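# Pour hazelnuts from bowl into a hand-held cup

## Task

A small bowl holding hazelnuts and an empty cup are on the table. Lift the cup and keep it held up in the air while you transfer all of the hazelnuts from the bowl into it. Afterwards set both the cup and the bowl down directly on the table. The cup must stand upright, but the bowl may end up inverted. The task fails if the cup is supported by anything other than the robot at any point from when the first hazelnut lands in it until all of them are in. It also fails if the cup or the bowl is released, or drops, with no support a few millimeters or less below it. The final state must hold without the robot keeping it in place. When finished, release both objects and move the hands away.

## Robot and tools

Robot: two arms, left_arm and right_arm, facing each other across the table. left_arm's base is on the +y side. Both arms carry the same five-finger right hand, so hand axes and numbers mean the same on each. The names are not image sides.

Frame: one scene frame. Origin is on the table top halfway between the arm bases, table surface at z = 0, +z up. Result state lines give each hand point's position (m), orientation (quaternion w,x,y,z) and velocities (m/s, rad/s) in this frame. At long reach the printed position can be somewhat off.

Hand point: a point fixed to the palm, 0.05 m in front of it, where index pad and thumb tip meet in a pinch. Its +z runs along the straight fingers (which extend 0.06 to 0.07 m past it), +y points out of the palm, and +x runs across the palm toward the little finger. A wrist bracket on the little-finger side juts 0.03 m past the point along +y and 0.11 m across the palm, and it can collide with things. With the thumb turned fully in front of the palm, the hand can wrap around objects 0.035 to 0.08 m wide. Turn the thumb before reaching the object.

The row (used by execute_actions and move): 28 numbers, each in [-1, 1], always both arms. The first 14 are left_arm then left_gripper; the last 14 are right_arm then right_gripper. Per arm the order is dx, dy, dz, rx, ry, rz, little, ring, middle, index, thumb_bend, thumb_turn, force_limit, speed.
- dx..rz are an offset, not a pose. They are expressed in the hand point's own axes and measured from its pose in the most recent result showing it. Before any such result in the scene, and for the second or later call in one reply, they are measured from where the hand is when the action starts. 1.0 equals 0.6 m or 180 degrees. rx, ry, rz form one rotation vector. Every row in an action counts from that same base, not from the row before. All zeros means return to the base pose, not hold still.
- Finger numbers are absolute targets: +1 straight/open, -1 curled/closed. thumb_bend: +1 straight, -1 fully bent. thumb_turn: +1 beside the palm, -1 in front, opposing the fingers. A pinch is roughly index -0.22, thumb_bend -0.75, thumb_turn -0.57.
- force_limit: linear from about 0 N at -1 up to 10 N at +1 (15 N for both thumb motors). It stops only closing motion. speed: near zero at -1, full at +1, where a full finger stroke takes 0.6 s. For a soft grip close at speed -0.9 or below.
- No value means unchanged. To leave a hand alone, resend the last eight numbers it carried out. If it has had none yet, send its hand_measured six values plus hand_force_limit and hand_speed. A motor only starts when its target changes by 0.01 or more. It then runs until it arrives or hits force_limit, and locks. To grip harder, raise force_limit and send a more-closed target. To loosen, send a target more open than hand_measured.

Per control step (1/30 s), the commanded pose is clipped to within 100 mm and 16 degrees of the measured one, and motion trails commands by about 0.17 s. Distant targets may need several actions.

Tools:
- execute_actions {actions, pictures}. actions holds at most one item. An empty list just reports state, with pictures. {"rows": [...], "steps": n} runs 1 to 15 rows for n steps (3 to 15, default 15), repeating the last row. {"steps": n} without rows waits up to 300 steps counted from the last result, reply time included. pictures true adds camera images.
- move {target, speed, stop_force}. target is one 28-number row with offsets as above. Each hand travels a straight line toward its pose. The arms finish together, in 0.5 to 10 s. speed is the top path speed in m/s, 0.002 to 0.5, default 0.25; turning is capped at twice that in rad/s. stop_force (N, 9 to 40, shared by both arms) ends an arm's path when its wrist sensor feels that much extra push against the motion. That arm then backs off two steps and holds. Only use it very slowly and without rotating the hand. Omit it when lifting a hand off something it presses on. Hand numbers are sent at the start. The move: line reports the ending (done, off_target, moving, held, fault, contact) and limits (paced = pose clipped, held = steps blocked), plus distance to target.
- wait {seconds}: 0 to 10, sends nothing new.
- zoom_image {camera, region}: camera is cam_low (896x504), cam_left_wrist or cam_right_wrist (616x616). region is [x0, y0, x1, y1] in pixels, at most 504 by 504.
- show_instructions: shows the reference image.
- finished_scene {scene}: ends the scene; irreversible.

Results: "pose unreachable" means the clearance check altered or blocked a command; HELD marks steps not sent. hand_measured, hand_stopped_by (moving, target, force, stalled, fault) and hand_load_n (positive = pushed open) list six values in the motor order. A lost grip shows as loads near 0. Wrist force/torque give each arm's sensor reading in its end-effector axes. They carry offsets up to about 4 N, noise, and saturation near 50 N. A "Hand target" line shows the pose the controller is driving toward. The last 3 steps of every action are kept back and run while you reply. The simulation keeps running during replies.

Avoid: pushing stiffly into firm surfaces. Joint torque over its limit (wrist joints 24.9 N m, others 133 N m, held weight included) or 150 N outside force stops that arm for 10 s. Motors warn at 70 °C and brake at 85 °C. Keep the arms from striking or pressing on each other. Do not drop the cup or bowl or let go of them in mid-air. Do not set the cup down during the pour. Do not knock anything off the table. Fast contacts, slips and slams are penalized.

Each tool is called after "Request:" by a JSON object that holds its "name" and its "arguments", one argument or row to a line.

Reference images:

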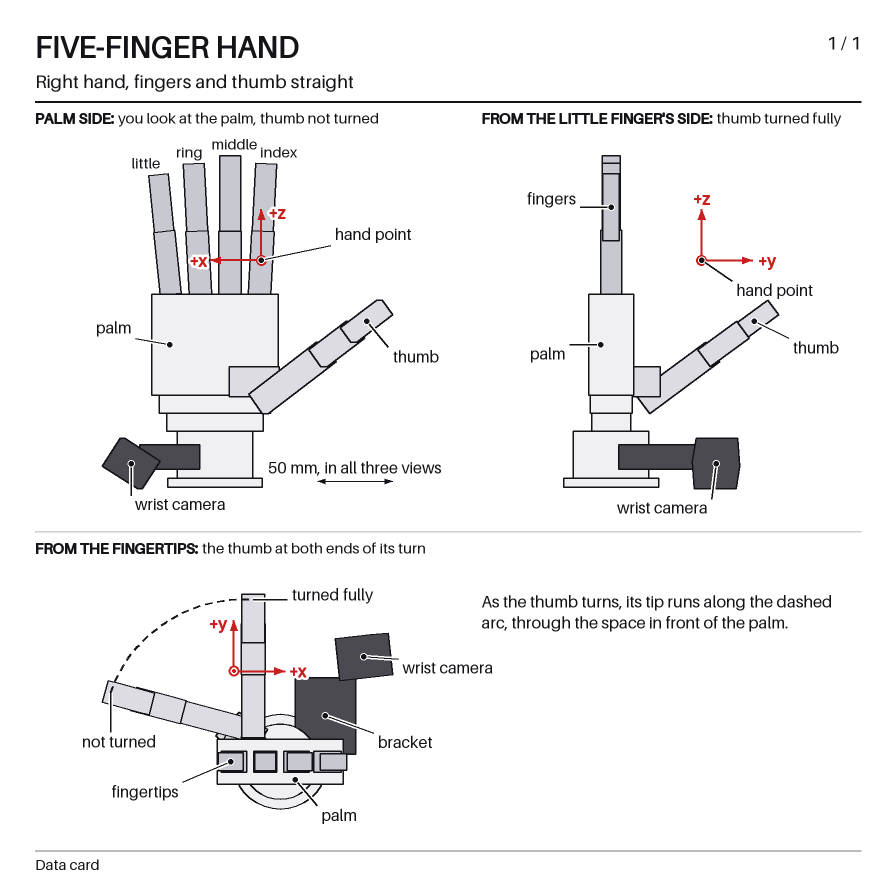

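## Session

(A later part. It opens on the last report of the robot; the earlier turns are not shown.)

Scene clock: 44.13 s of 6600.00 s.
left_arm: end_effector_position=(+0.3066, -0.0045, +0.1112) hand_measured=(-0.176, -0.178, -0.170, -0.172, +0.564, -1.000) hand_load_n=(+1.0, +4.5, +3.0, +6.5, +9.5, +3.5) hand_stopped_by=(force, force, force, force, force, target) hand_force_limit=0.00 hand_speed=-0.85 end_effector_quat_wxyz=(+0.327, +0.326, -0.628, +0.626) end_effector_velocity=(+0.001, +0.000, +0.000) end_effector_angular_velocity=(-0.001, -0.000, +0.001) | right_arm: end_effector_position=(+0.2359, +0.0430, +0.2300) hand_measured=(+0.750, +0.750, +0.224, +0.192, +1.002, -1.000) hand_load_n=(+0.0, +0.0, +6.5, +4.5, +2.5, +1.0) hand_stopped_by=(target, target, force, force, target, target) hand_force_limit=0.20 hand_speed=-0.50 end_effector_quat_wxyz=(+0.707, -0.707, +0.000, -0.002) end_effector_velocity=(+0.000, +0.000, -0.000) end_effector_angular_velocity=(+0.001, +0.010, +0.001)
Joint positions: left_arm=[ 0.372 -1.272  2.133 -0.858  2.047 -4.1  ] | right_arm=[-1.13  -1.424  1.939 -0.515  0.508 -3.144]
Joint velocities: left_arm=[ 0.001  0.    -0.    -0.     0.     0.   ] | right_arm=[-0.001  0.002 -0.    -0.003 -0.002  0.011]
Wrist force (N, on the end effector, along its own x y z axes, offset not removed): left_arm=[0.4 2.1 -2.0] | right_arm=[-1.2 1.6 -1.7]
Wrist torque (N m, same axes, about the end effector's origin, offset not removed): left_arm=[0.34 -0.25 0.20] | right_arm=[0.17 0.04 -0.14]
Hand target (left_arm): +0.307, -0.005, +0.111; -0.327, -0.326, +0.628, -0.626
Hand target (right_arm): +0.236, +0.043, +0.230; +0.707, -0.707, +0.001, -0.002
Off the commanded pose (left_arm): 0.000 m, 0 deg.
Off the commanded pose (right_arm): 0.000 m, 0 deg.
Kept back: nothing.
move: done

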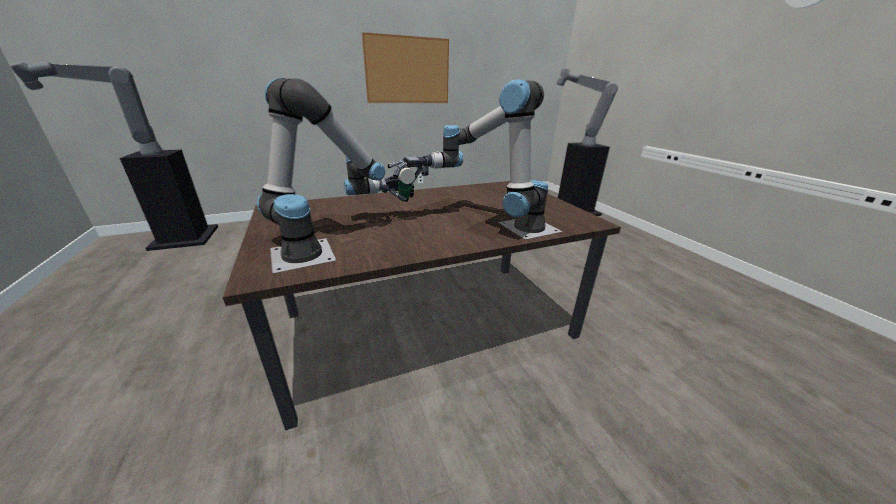

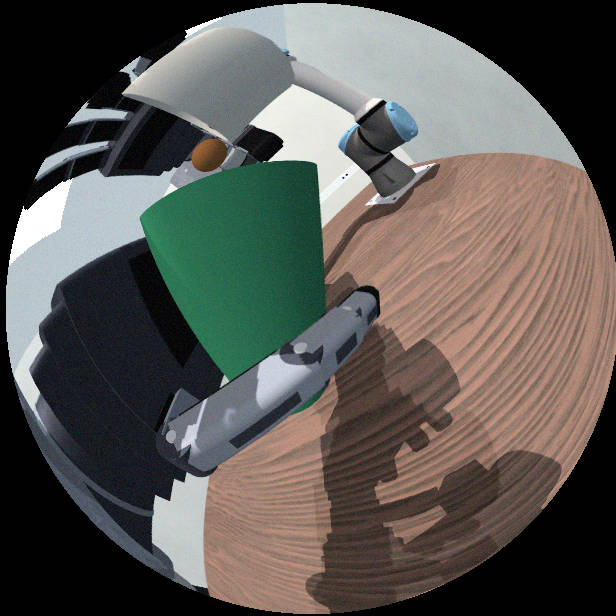

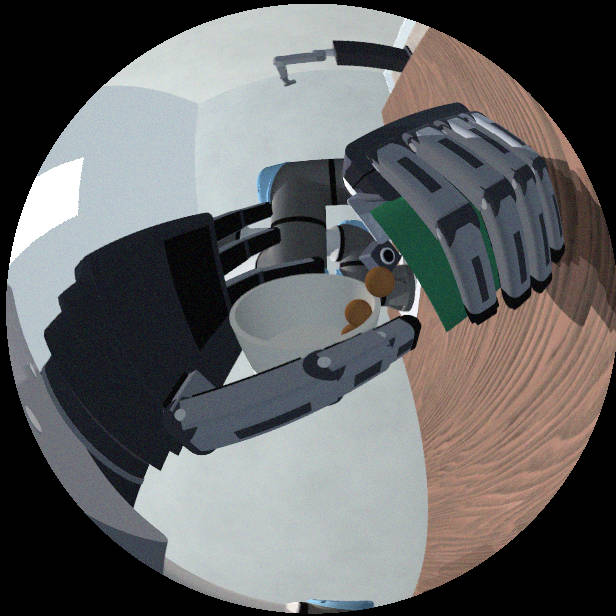

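Request:
{"name": "move", "arguments": {
  "target": [0,0,0,0,0,0,-0.5,-0.55,-0.55,-0.55,-0.3,-1,0,-0.85, 0.0155,-0.0107,0,0,0,0.0833,0.75,0.75,-0.55,-0.55,1,-1,0.2,-0.5],
  "speed": 0.08
}}

Scene clock: 46.33 s of 6600.00 s.
left_arm: end_effector_position=(+0.3066, -0.0045, +0.1112) hand_measured=(-0.176, -0.178, -0.170, -0.172, +0.564, -1.000) hand_load_n=(+1.0, +5.0, +3.0, +6.5, +9.0, +3.5) hand_stopped_by=(force, force, force, force, force, target) hand_force_limit=0.00 hand_speed=-0.85 end_effector_quat_wxyz=(+0.327, +0.326, -0.628, +0.626) end_effector_velocity=(+0.001, +0.000, +0.000) end_effector_angular_velocity=(+0.000, +0.000, +0.002) | right_arm: end_effector_position=(+0.2451, +0.0430, +0.2364) hand_measured=(+0.750, +0.750, +0.224, +0.192, +1.002, -1.000) hand_load_n=(+0.0, +0.0, +6.5, +4.5, +2.5, +0.5) hand_stopped_by=(target, target, force, force, target, target) hand_force_limit=0.20 hand_speed=-0.50 end_effector_quat_wxyz=(+0.701, -0.701, +0.092, +0.090) end_effector_velocity=(-0.000, -0.000, -0.000) end_effector_angular_velocity=(+0.001, +0.011, +0.001)
Joint positions: left_arm=[ 0.372 -1.272  2.133 -0.858  2.047 -4.1  ] | right_arm=[-1.158 -1.382  1.898 -0.516  0.48  -2.883]
Joint velocities: left_arm=[ 0.002 -0.    -0.     0.001 -0.    -0.   ] | right_arm=[-0.001  0.002 -0.    -0.003 -0.002  0.012]
Wrist force (N, on the end effector, along its own x y z axes, offset not removed): left_arm=[1.8 2.9 -0.8] | right_arm=[0.5 1.5 0.2]
Wrist torque (N m, same axes, about the end effector's origin, offset not removed): left_arm=[0.58 -0.36 0.08] | right_arm=[-0.06 -0.11 -0.08]
Hand target (left_arm): +0.307, -0.005, +0.111; -0.327, -0.326, +0.628, -0.626
Hand target (right_arm): +0.245, +0.043, +0.236; +0.701, -0.701, +0.093, +0.090
Off the commanded pose (left_arm): 0.000 m, 0 deg.
Off the commanded pose (right_arm): 0.000 m, 0 deg.
Kept back: nothing.
move: done

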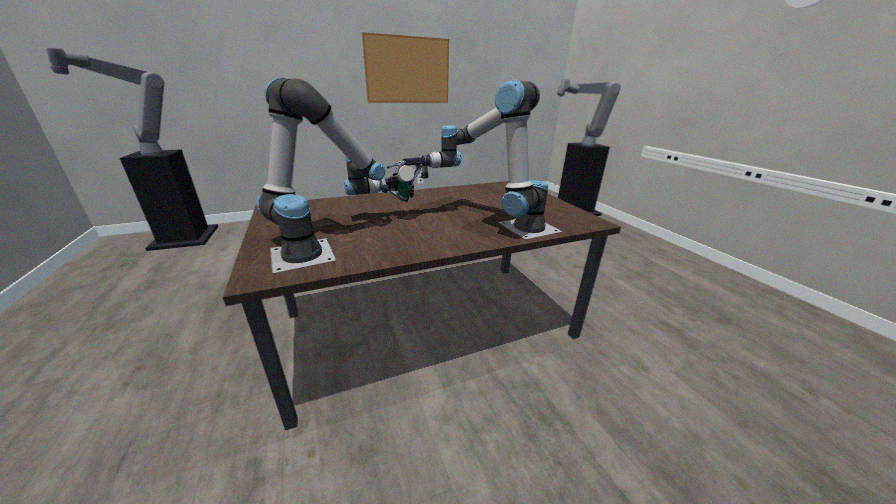

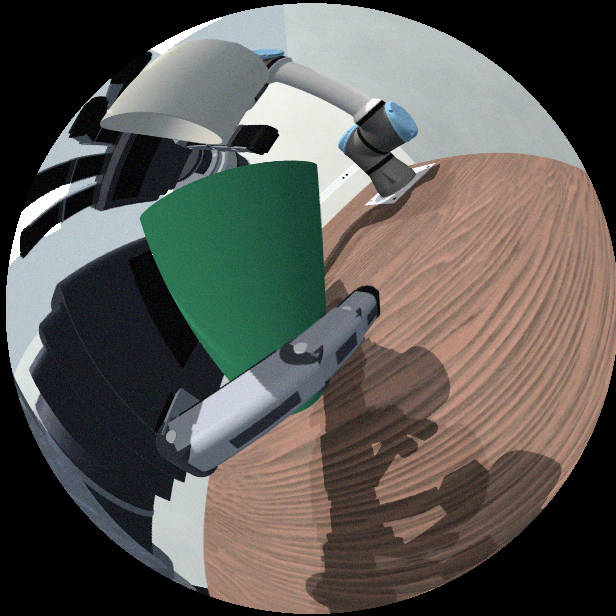

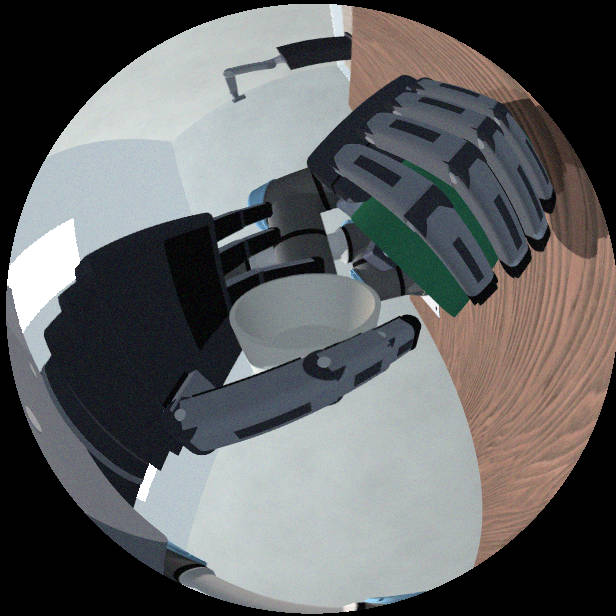

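Request:
{"name": "move", "arguments": {
  "target": [-0.121,-0.0238,-0.0908,0,0,-0.194,-0.5,-0.55,-0.55,-0.55,-0.3,-1,0,-0.85, -0.1072,0.2123,-0.105,0,0,-0.582,0.75,0.75,-0.55,-0.55,1,-1,0.2,-0.5],
  "speed": 0.45
}}

Request:
{"name": "zoom_image", "arguments": {
  "camera": "cam_low",
  "region": [300, 150, 540, 280]
}}

Scene clock: 49.43 s of 6600.00 s.
left_arm: end_effector_position=(+0.3561, +0.0459, +0.0639) hand_measured=(-0.176, -0.178, -0.170, -0.172, +0.564, -1.000) hand_load_n=(+1.0, +5.0, +3.0, +6.5, +9.0, +3.5) hand_stopped_by=(force, force, force, force, force, target) hand_force_limit=0.00 hand_speed=-0.85 end_effector_quat_wxyz=(+0.488, +0.488, -0.513, +0.510) end_effector_velocity=(-0.000, +0.000, -0.001) end_effector_angular_velocity=(+0.001, +0.001, +0.001) | right_arm: end_effector_position=(+0.1504, -0.0199, +0.1297) hand_measured=(+0.750, +0.750, +0.224, +0.192, +1.002, -1.000) hand_load_n=(+0.0, +0.0, +6.5, +5.0, +2.0, +1.5) hand_stopped_by=(target, target, force, force, target, target) hand_force_limit=0.20 hand_speed=-0.50 end_effector_quat_wxyz=(-0.500, +0.501, +0.499, +0.500) end_effector_velocity=(+0.000, -0.000, +0.000) end_effector_angular_velocity=(+0.001, -0.013, -0.002)
Joint positions: left_arm=[ 0.604 -1.059  2.082 -1.018  2.278 -4.662] | right_arm=[-0.998 -1.52   2.504 -0.985  0.64  -4.71 ]
Joint velocities: left_arm=[ 0.     0.001  0.001 -0.    -0.001  0.   ] | right_arm=[ 0.001  0.001  0.003 -0.006  0.004 -0.011]
Wrist force (N, on the end effector, along its own x y z axes, offset not removed): left_arm=[0.6 2.4 -2.1] | right_arm=[-0.4 0.2 0.2]
Wrist torque (N m, same axes, about the end effector's origin, offset not removed): left_arm=[0.40 -0.24 0.14] | right_arm=[0.19 -0.29 -0.01]
Hand target (left_arm): +0.356, +0.046, +0.064; +0.488, +0.488, -0.513, +0.510
Hand target (right_arm): +0.150, -0.020, +0.130; +0.499, -0.501, -0.499, -0.501
Off the commanded pose (left_arm): 0.007 m, 3 deg.
Off the commanded pose (right_arm): 0.000 m, 0 deg.
Kept back: nothing.
move: held (left_arm); limits=held; held on 16 of 80 steps (left_arm), including the last (left_arm)
pose unreachable (left arm): on one or more control steps of this call this arm could not follow its commanded pose, so it was not sent that pose on those steps. On the call's last step it was still not sent that pose. It may still have moved: this result reports where it is.
cause: the commanded pose would bring two parts of the arm too close to each other (joints 4 (wrist 1) to 6 (wrist 3) lie between them).

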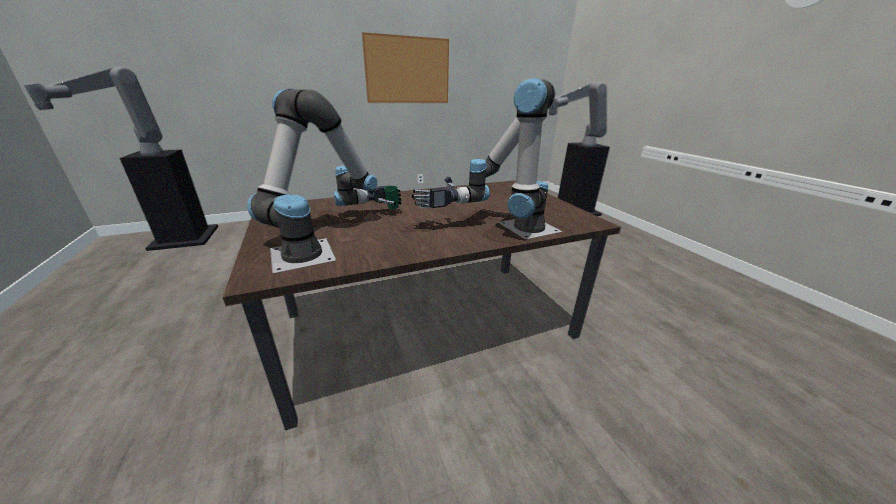

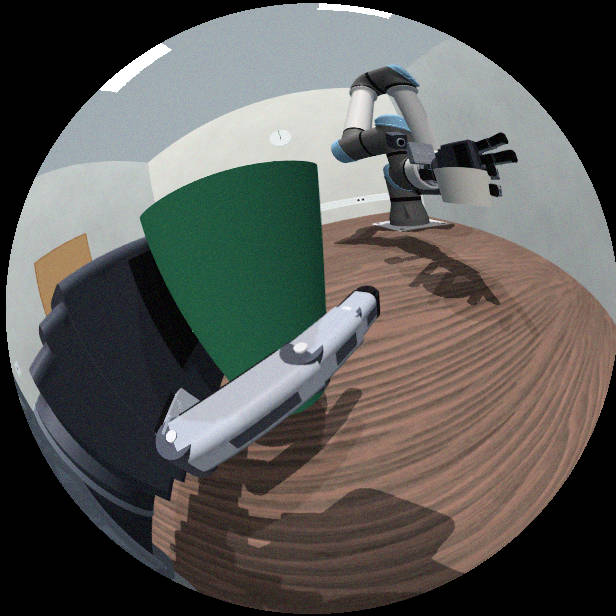

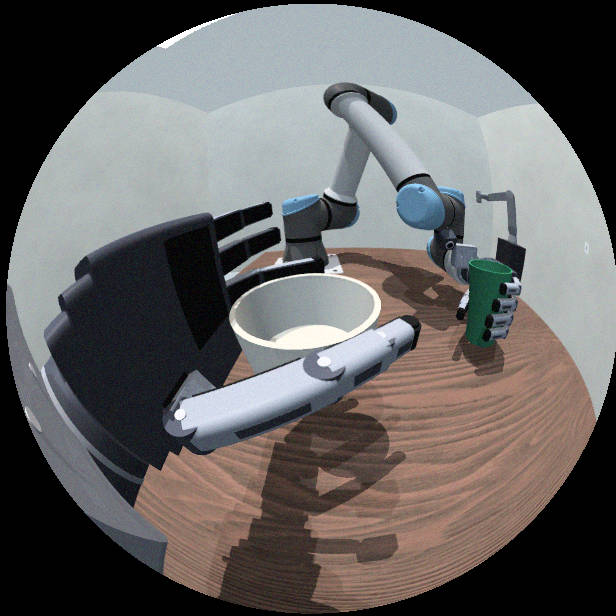

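Region (300, 150, 540, 280) of cam_low's 896x504 image, scaled by 2.100, with more detail than that image has; it fills the top 273 rows of this view, and the rest is white.

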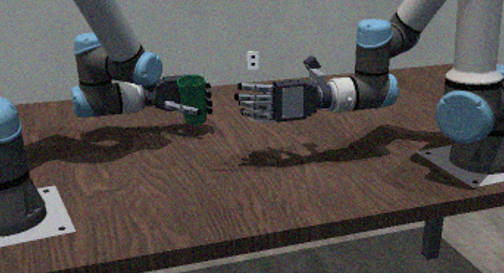

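Request:
{"name": "move", "arguments": {
  "target": [-0.04,0.002,0,0.1111,-0.0027,-0.0154,-0.5,-0.55,-0.55,-0.55,-0.3,-1,0,-0.85, -0.1645,0,0,0,0,0,1,1,-0.55,-0.55,1,-1,0.2,-0.5],
  "speed": 0.18
}}

Request:
{"name": "move", "arguments": {
  "target": [-0.02,0,0,0,0,0,-0.5,-0.55,-0.55,-0.55,-0.3,-1,0,-0.85, -0.02,0,0,0,0,0,1,1,-0.55,-0.55,1,-1,0.2,-0.5],
  "speed": 0.008,
  "stop_force": 9
}}

Scene clock: 52.63 s of 6600.00 s.
left_arm: end_effector_position=(+0.3561, +0.0460, +0.0398) hand_measured=(-0.176, -0.178, -0.170, -0.172, +0.564, -1.000) hand_load_n=(+1.0, +5.0, +3.0, +6.5, +9.0, +3.5) hand_stopped_by=(force, force, force, force, force, target) hand_force_limit=0.00 hand_speed=-0.85 end_effector_quat_wxyz=(+0.406, +0.580, -0.407, +0.577) end_effector_velocity=(-0.000, -0.000, -0.001) end_effector_angular_velocity=(-0.001, +0.001, +0.011) | right_arm: end_effector_position=(+0.1503, -0.0199, +0.0309) hand_measured=(+1.000, +1.000, +0.224, +0.192, +1.002, -1.000) hand_load_n=(+0.0, +0.0, +6.5, +5.0, +2.0, +1.5) hand_stopped_by=(target, target, force, force, target, target) hand_force_limit=0.20 hand_speed=-0.50 end_effector_quat_wxyz=(-0.500, +0.501, +0.499, +0.500) end_effector_velocity=(-0.000, +0.000, +0.001) end_effector_angular_velocity=(+0.001, -0.001, -0.000)
Joint positions: left_arm=[ 0.42  -1.09   2.307 -1.213  1.747 -4.712] | right_arm=[-0.997 -1.141  2.554 -1.413  0.641 -4.71 ]
Joint velocities: left_arm=[-0.008  0.002  0.006 -0.008 -0.02  -0.002] | right_arm=[ 0.    -0.001  0.001 -0.001  0.     0.   ]
Wrist force (N, on the end effector, along its own x y z axes, offset not removed): left_arm=[1.0 2.6 1.1] | right_arm=[-1.9 0.4 2.3]
Wrist torque (N m, same axes, about the end effector's origin, offset not removed): left_arm=[0.40 -0.38 0.03] | right_arm=[0.15 -0.05 -0.09]
Hand target (left_arm): +0.356, +0.046, +0.040; +0.405, +0.580, -0.407, +0.578
Hand target (right_arm): +0.150, -0.020, +0.031; +0.500, -0.501, -0.499, -0.500
Off the commanded pose (left_arm): 0.000 m, 0 deg.
Off the commanded pose (right_arm): 0.000 m, 0 deg.
Kept back: nothing.
move: done

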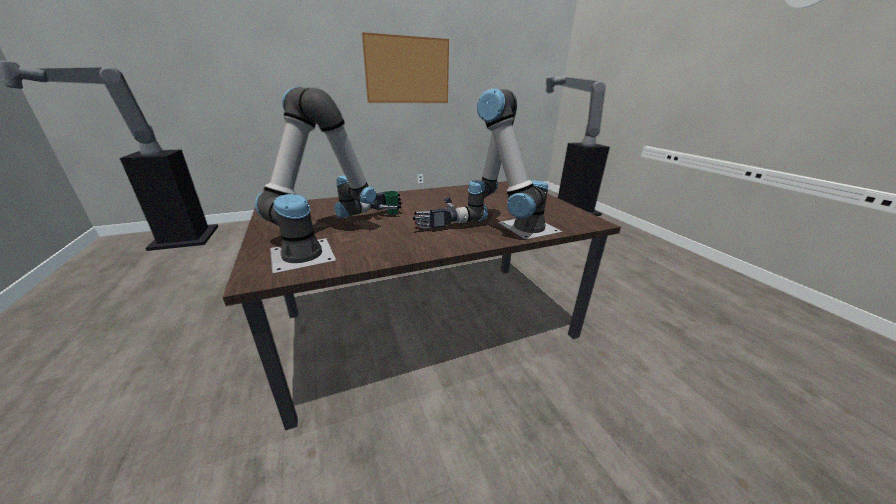

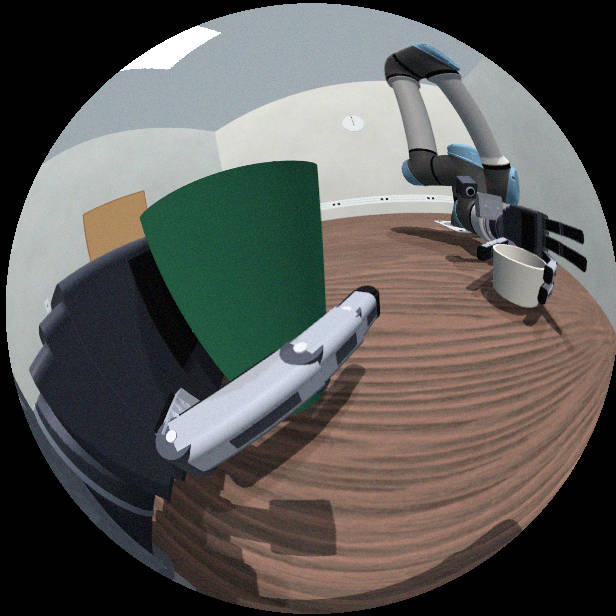

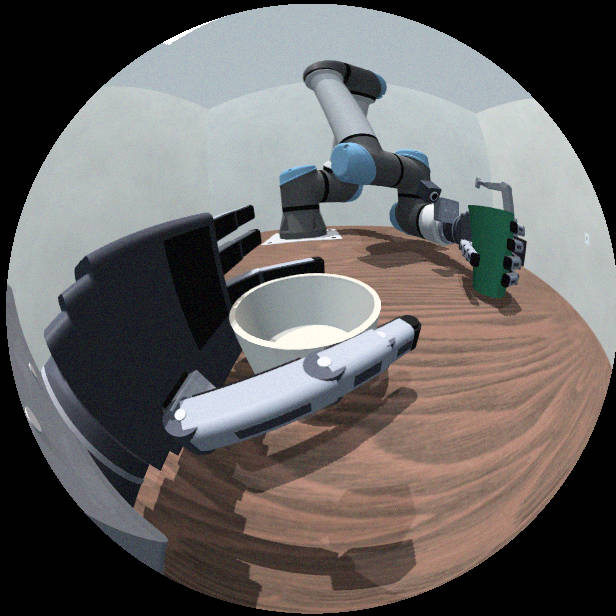

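Scene clock: 54.17 s of 6600.00 s.
left_arm: end_effector_position=(+0.3561, +0.0460, +0.0307) hand_measured=(-0.176, -0.178, -0.170, -0.172, +0.564, -1.000) hand_load_n=(+2.0, +5.5, +3.0, +5.0, +9.0, +0.5) hand_stopped_by=(force, force, force, force, force, target) hand_force_limit=0.00 hand_speed=-0.85 end_effector_quat_wxyz=(+0.406, +0.580, -0.407, +0.577) end_effector_velocity=(-0.000, +0.000, +0.002) end_effector_angular_velocity=(+0.002, +0.002, +0.000) | right_arm: end_effector_position=(+0.1503, -0.0199, +0.0218) hand_measured=(+1.000, +1.000, +0.224, +0.192, +1.002, -1.000) hand_load_n=(+0.0, +0.0, +7.0, +4.5, +2.0, -3.0) hand_stopped_by=(target, target, force, force, target, target) hand_force_limit=0.20 hand_speed=-0.50 end_effector_quat_wxyz=(-0.500, +0.501, +0.499, +0.500) end_effector_velocity=(-0.000, -0.001, +0.002) end_effector_angular_velocity=(-0.002, +0.003, -0.001)
Joint positions: left_arm=[ 0.42  -1.062  2.307 -1.24   1.747 -4.712] | right_arm=[-0.997 -1.103  2.554 -1.451  0.641 -4.71 ]
Joint velocities: left_arm=[ 0.    -0.007  0.     0.01  -0.    -0.001] | right_arm=[-0.001 -0.01   0.001  0.013  0.     0.001]
Wrist force (N, on the end effector, along its own x y z axes, offset not removed): left_arm=[12.2 3.9 1.5] | right_arm=[2.7 0.0 -1.1]
Wrist torque (N m, same axes, about the end effector's origin, offset not removed): left_arm=[0.47 -0.74 -0.03] | right_arm=[0.12 -0.17 -0.21]
Hand target (left_arm): +0.356, +0.046, +0.031; +0.406, +0.580, -0.407, +0.578
Hand target (right_arm): +0.150, -0.020, +0.022; +0.500, -0.501, -0.499, -0.500
Off the commanded pose (left_arm): 0.003 m, 0 deg.
Off the commanded pose (right_arm): 0.003 m, 0 deg.
Kept back: nothing.
move: contact (left_arm, right_arm)

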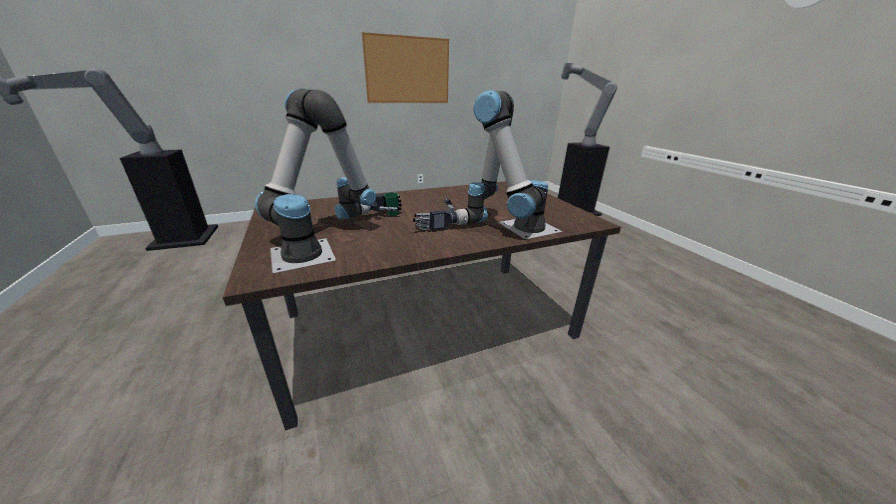

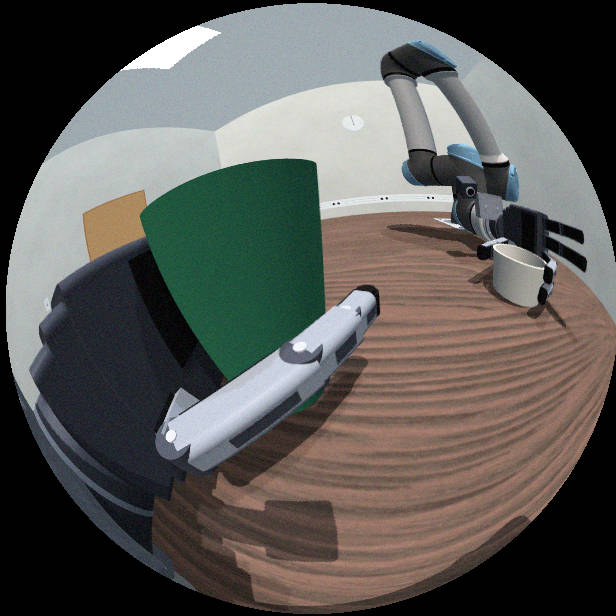

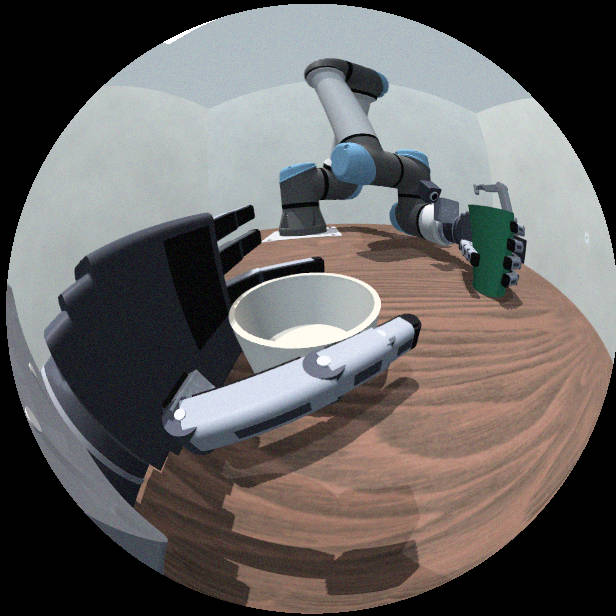

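Both are down. Release.

Request:
{"name": "move", "arguments": {
  "target": [0.001,0,0,0,0,0,1,1,1,1,1,-1,0,-0.3, 0.001,0,0,0,0,0,1,1,1,1,1,-1,0.2,-0.3],
  "speed": 0.02
}}

Request:
{"name": "move", "arguments": {
  "target": [0.01,-0.03,-0.05,0,0,0,1,1,1,1,1,-1,0,-0.3, 0.01,-0.03,-0.04,0,0,0,1,1,1,1,1,-1,0.2,-0.3],
  "speed": 0.08
}}

Scene clock: 55.70 s of 6600.00 s.
left_arm: end_effector_position=(+0.3561, +0.0460, +0.0312) hand_measured=(+1.000, +1.000, +1.000, +1.000, +1.000, -1.000) hand_load_n=(+0.0, +0.0, +0.0, +0.0, +0.0, +0.0) hand_stopped_by=(target, target, target, target, target, target) hand_force_limit=0.00 hand_speed=-0.30 end_effector_quat_wxyz=(+0.406, +0.580, -0.407, +0.577) end_effector_velocity=(-0.000, -0.000, -0.000) end_effector_angular_velocity=(+0.000, +0.001, -0.001) | right_arm: end_effector_position=(+0.1503, -0.0199, +0.0224) hand_measured=(+1.000, +1.000, +1.000, +1.000, +1.000, -1.000) hand_load_n=(+0.0, +0.0, +0.0, +0.0, +0.0, +0.5) hand_stopped_by=(target, target, target, target, target, target) hand_force_limit=0.20 hand_speed=-0.30 end_effector_quat_wxyz=(-0.500, +0.501, +0.499, +0.500) end_effector_velocity=(-0.001, +0.000, +0.000) end_effector_angular_velocity=(+0.000, -0.000, +0.000)
Joint positions: left_arm=[ 0.42  -1.064  2.307 -1.239  1.747 -4.712] | right_arm=[-0.997 -1.105  2.554 -1.448  0.641 -4.71 ]
Joint velocities: left_arm=[-0.001 -0.     0.     0.     0.    -0.   ] | right_arm=[ 0.001 -0.001  0.001 -0.     0.001 -0.   ]
Wrist force (N, on the end effector, along its own x y z axes, offset not removed): left_arm=[2.3 -0.2 -1.5] | right_arm=[-1.3 -1.0 0.8]
Wrist torque (N m, same axes, about the end effector's origin, offset not removed): left_arm=[0.14 -0.50 -0.02] | right_arm=[-0.09 0.14 -0.24]
Hand target (left_arm): +0.356, +0.046, +0.031; +0.406, +0.580, -0.407, +0.577
Hand target (right_arm): +0.150, -0.020, +0.022; +0.500, -0.501, -0.499, -0.500
Off the commanded pose (left_arm): 0.000 m, 0 deg.
Off the commanded pose (right_arm): 0.000 m, 0 deg.
Kept back: nothing.
move: done

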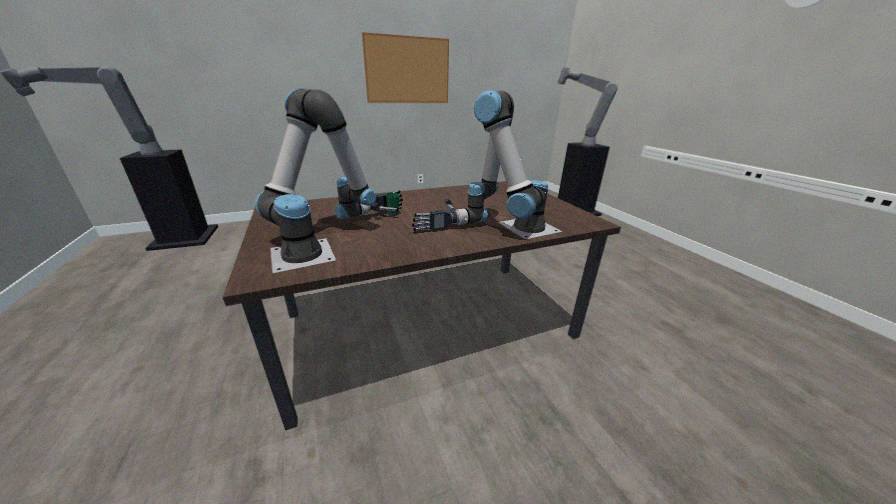

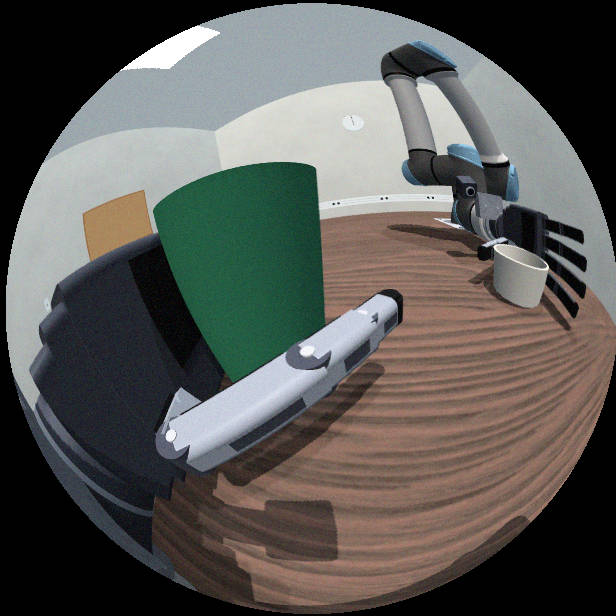

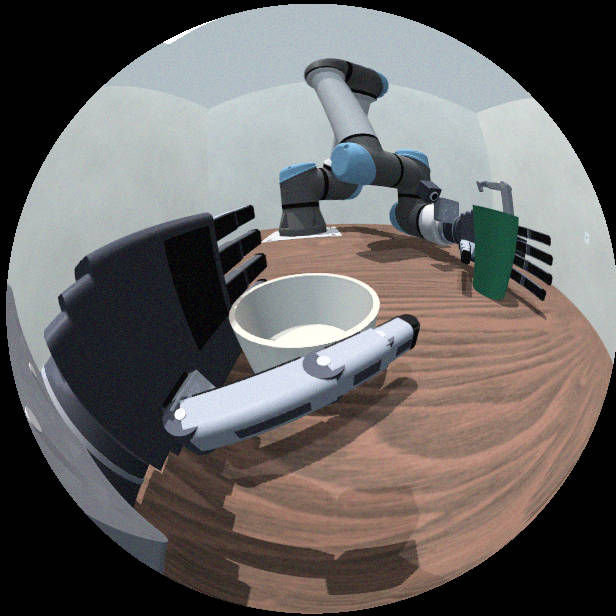

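Scene clock: 56.60 s of 6600.00 s.
left_arm: end_effector_position=(+0.3628, +0.0801, +0.0373) hand_measured=(+1.000, +1.000, +1.000, +1.000, +1.000, -1.000) hand_load_n=(+0.0, +0.0, +0.0, +0.0, +0.0, +0.0) hand_stopped_by=(target, target, target, target, target, target) hand_force_limit=0.00 hand_speed=-0.30 end_effector_quat_wxyz=(+0.406, +0.580, -0.407, +0.577) end_effector_velocity=(+0.001, +0.002, +0.001) end_effector_angular_velocity=(-0.001, -0.001, +0.000) | right_arm: end_effector_position=(+0.1324, -0.0437, +0.0284) hand_measured=(+1.000, +1.000, +1.000, +1.000, +1.000, -1.000) hand_load_n=(+0.0, +0.0, +0.0, +0.0, +0.0, +0.0) hand_stopped_by=(target, target, target, target, target, target) hand_force_limit=0.20 hand_speed=-0.30 end_effector_quat_wxyz=(-0.500, +0.501, +0.499, +0.500) end_effector_velocity=(-0.001, -0.002, +0.000) end_effector_angular_velocity=(+0.000, +0.001, -0.000)
Joint positions: left_arm=[ 0.493 -1.099  2.349 -1.246  1.82  -4.711] | right_arm=[-1.038 -1.148  2.641 -1.493  0.6   -4.711]
Joint velocities: left_arm=[ 0.005 -0.002  0.001 -0.     0.005  0.   ] | right_arm=[-0.004 -0.002  0.005 -0.004 -0.004  0.001]
Wrist force (N, on the end effector, along its own x y z axes, offset not removed): left_arm=[2.0 2.6 -2.4] | right_arm=[-1.9 1.1 -0.1]
Wrist torque (N m, same axes, about the end effector's origin, offset not removed): left_arm=[0.41 -0.28 -0.06] | right_arm=[0.28 0.23 -0.24]
Hand target (left_arm): +0.363, +0.080, +0.037; +0.406, +0.580, -0.407, +0.577
Hand target (right_arm): +0.132, -0.044, +0.028; +0.500, -0.501, -0.499, -0.500
Off the commanded pose (left_arm): 0.000 m, 0 deg.
Off the commanded pose (right_arm): 0.000 m, 0 deg.
Kept back: nothing.
move: done

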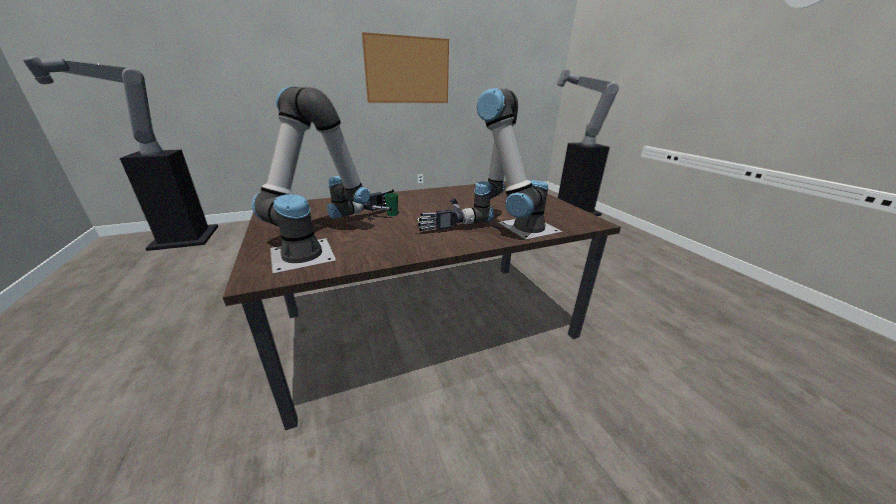

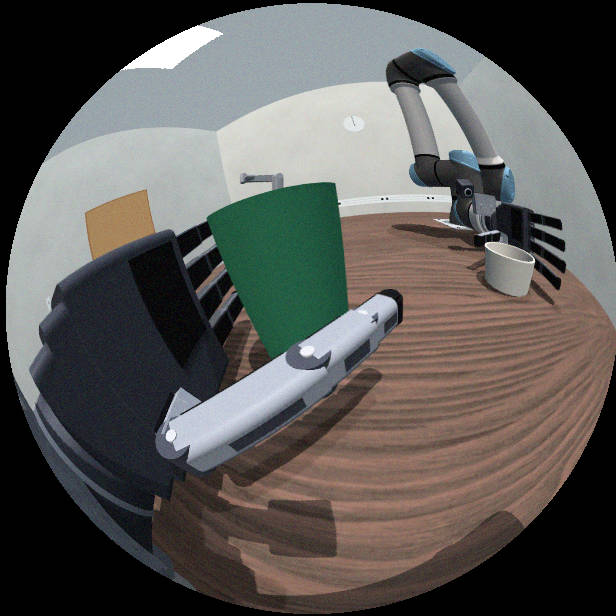

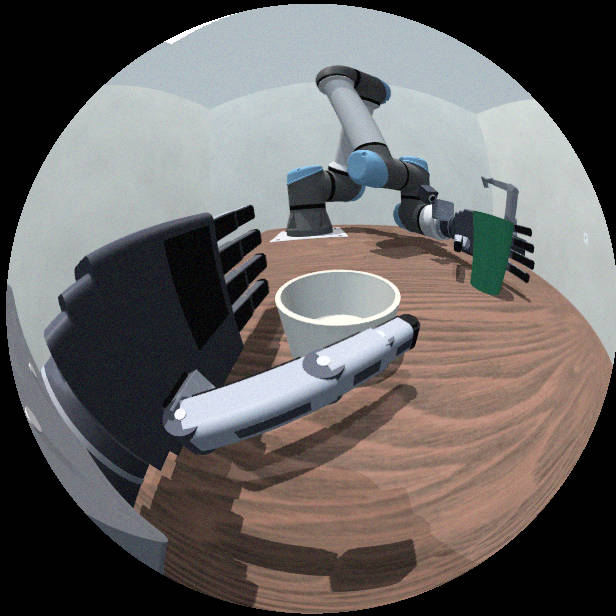

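Request:
{"name": "move", "arguments": {
  "target": [0.4,0,-0.12,0,0,0,1,1,1,1,1,-1,0,-0.3, 0.35,0,-0.06,0,0,0,1,1,1,1,1,-1,0.2,-0.3],
  "speed": 0.3
}}

Scene clock: 58.47 s of 6600.00 s.
left_arm: end_effector_position=(+0.3384, +0.1472, +0.2775) hand_measured=(+1.000, +1.000, +1.000, +1.000, +1.000, -1.000) hand_load_n=(+0.0, +0.0, +0.0, +0.0, +0.0, +0.0) hand_stopped_by=(target, target, target, target, target, target) hand_force_limit=0.00 hand_speed=-0.30 end_effector_quat_wxyz=(+0.406, +0.580, -0.407, +0.577) end_effector_velocity=(-0.000, -0.000, +0.001) end_effector_angular_velocity=(+0.001, -0.001, -0.000) | right_arm: end_effector_position=(+0.1326, -0.0797, +0.2385) hand_measured=(+1.000, +1.000, +1.000, +1.000, +1.000, -1.000) hand_load_n=(+0.0, +0.0, +0.0, +0.0, +0.0, +0.0) hand_stopped_by=(target, target, target, target, target, target) hand_force_limit=0.20 hand_speed=-0.30 end_effector_quat_wxyz=(-0.500, +0.501, +0.498, +0.501) end_effector_velocity=(+0.001, -0.001, -0.000) end_effector_angular_velocity=(-0.015, +0.002, -0.005)
Joint positions: left_arm=[ 0.562 -1.802  2.242 -0.436  1.889 -4.711] | right_arm=[-1.209 -2.026  2.49  -0.468  0.429 -4.707]
Joint velocities: left_arm=[-0.    -0.001 -0.002  0.003 -0.     0.001] | right_arm=[-0.     0.005 -0.013  0.044  0.004 -0.031]
Wrist force (N, on the end effector, along its own x y z axes, offset not removed): left_arm=[2.4 2.5 0.3] | right_arm=[-2.4 -0.1 1.1]
Wrist torque (N m, same axes, about the end effector's origin, offset not removed): left_arm=[0.35 -0.41 0.03] | right_arm=[-0.03 0.26 -0.21]
Hand target (left_arm): +0.338, +0.147, +0.278; +0.406, +0.580, -0.407, +0.577
Hand target (right_arm): +0.132, -0.080, +0.239; +0.500, -0.501, -0.499, -0.500
Off the commanded pose (left_arm): 0.000 m, 0 deg.
Off the commanded pose (right_arm): 0.000 m, 0 deg.
Kept back: nothing.
move: done

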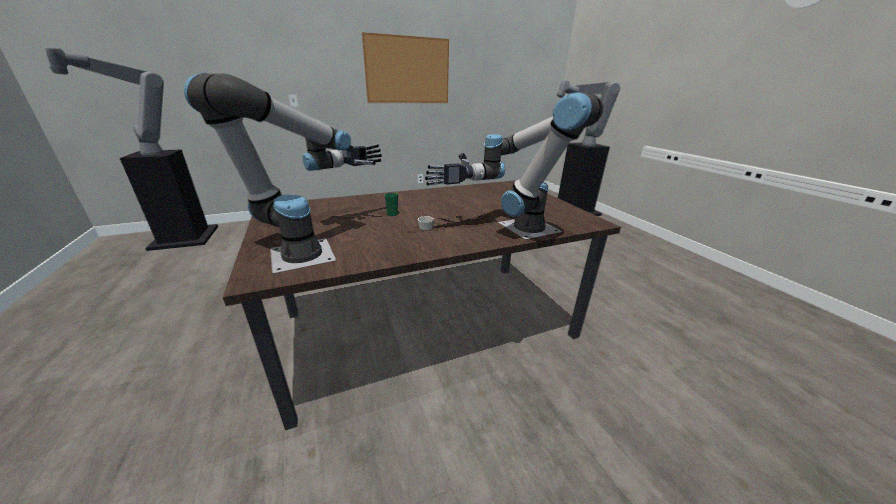

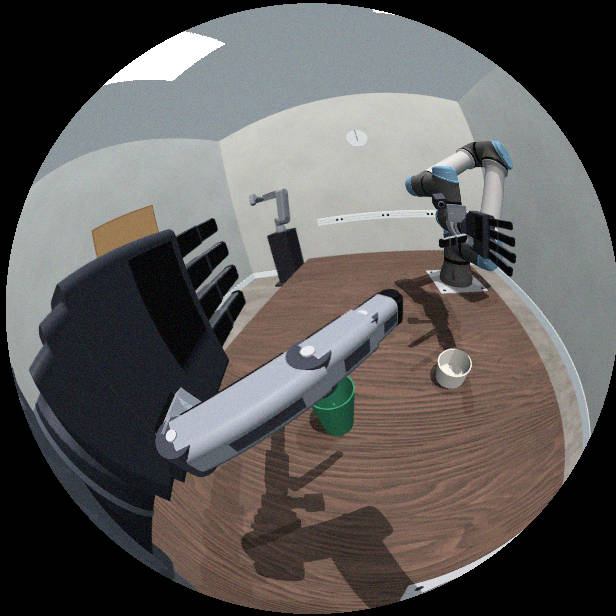

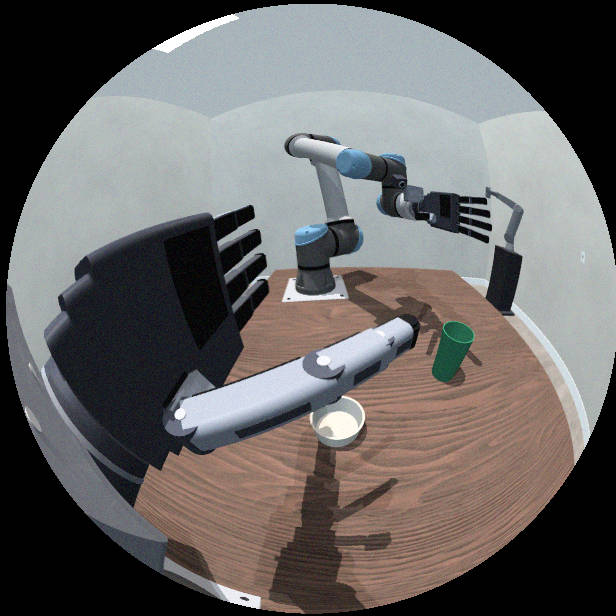

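Request:
{"name": "finished_scene", "arguments": {
  "scene": 1
}}

The scene is finished: the task was done.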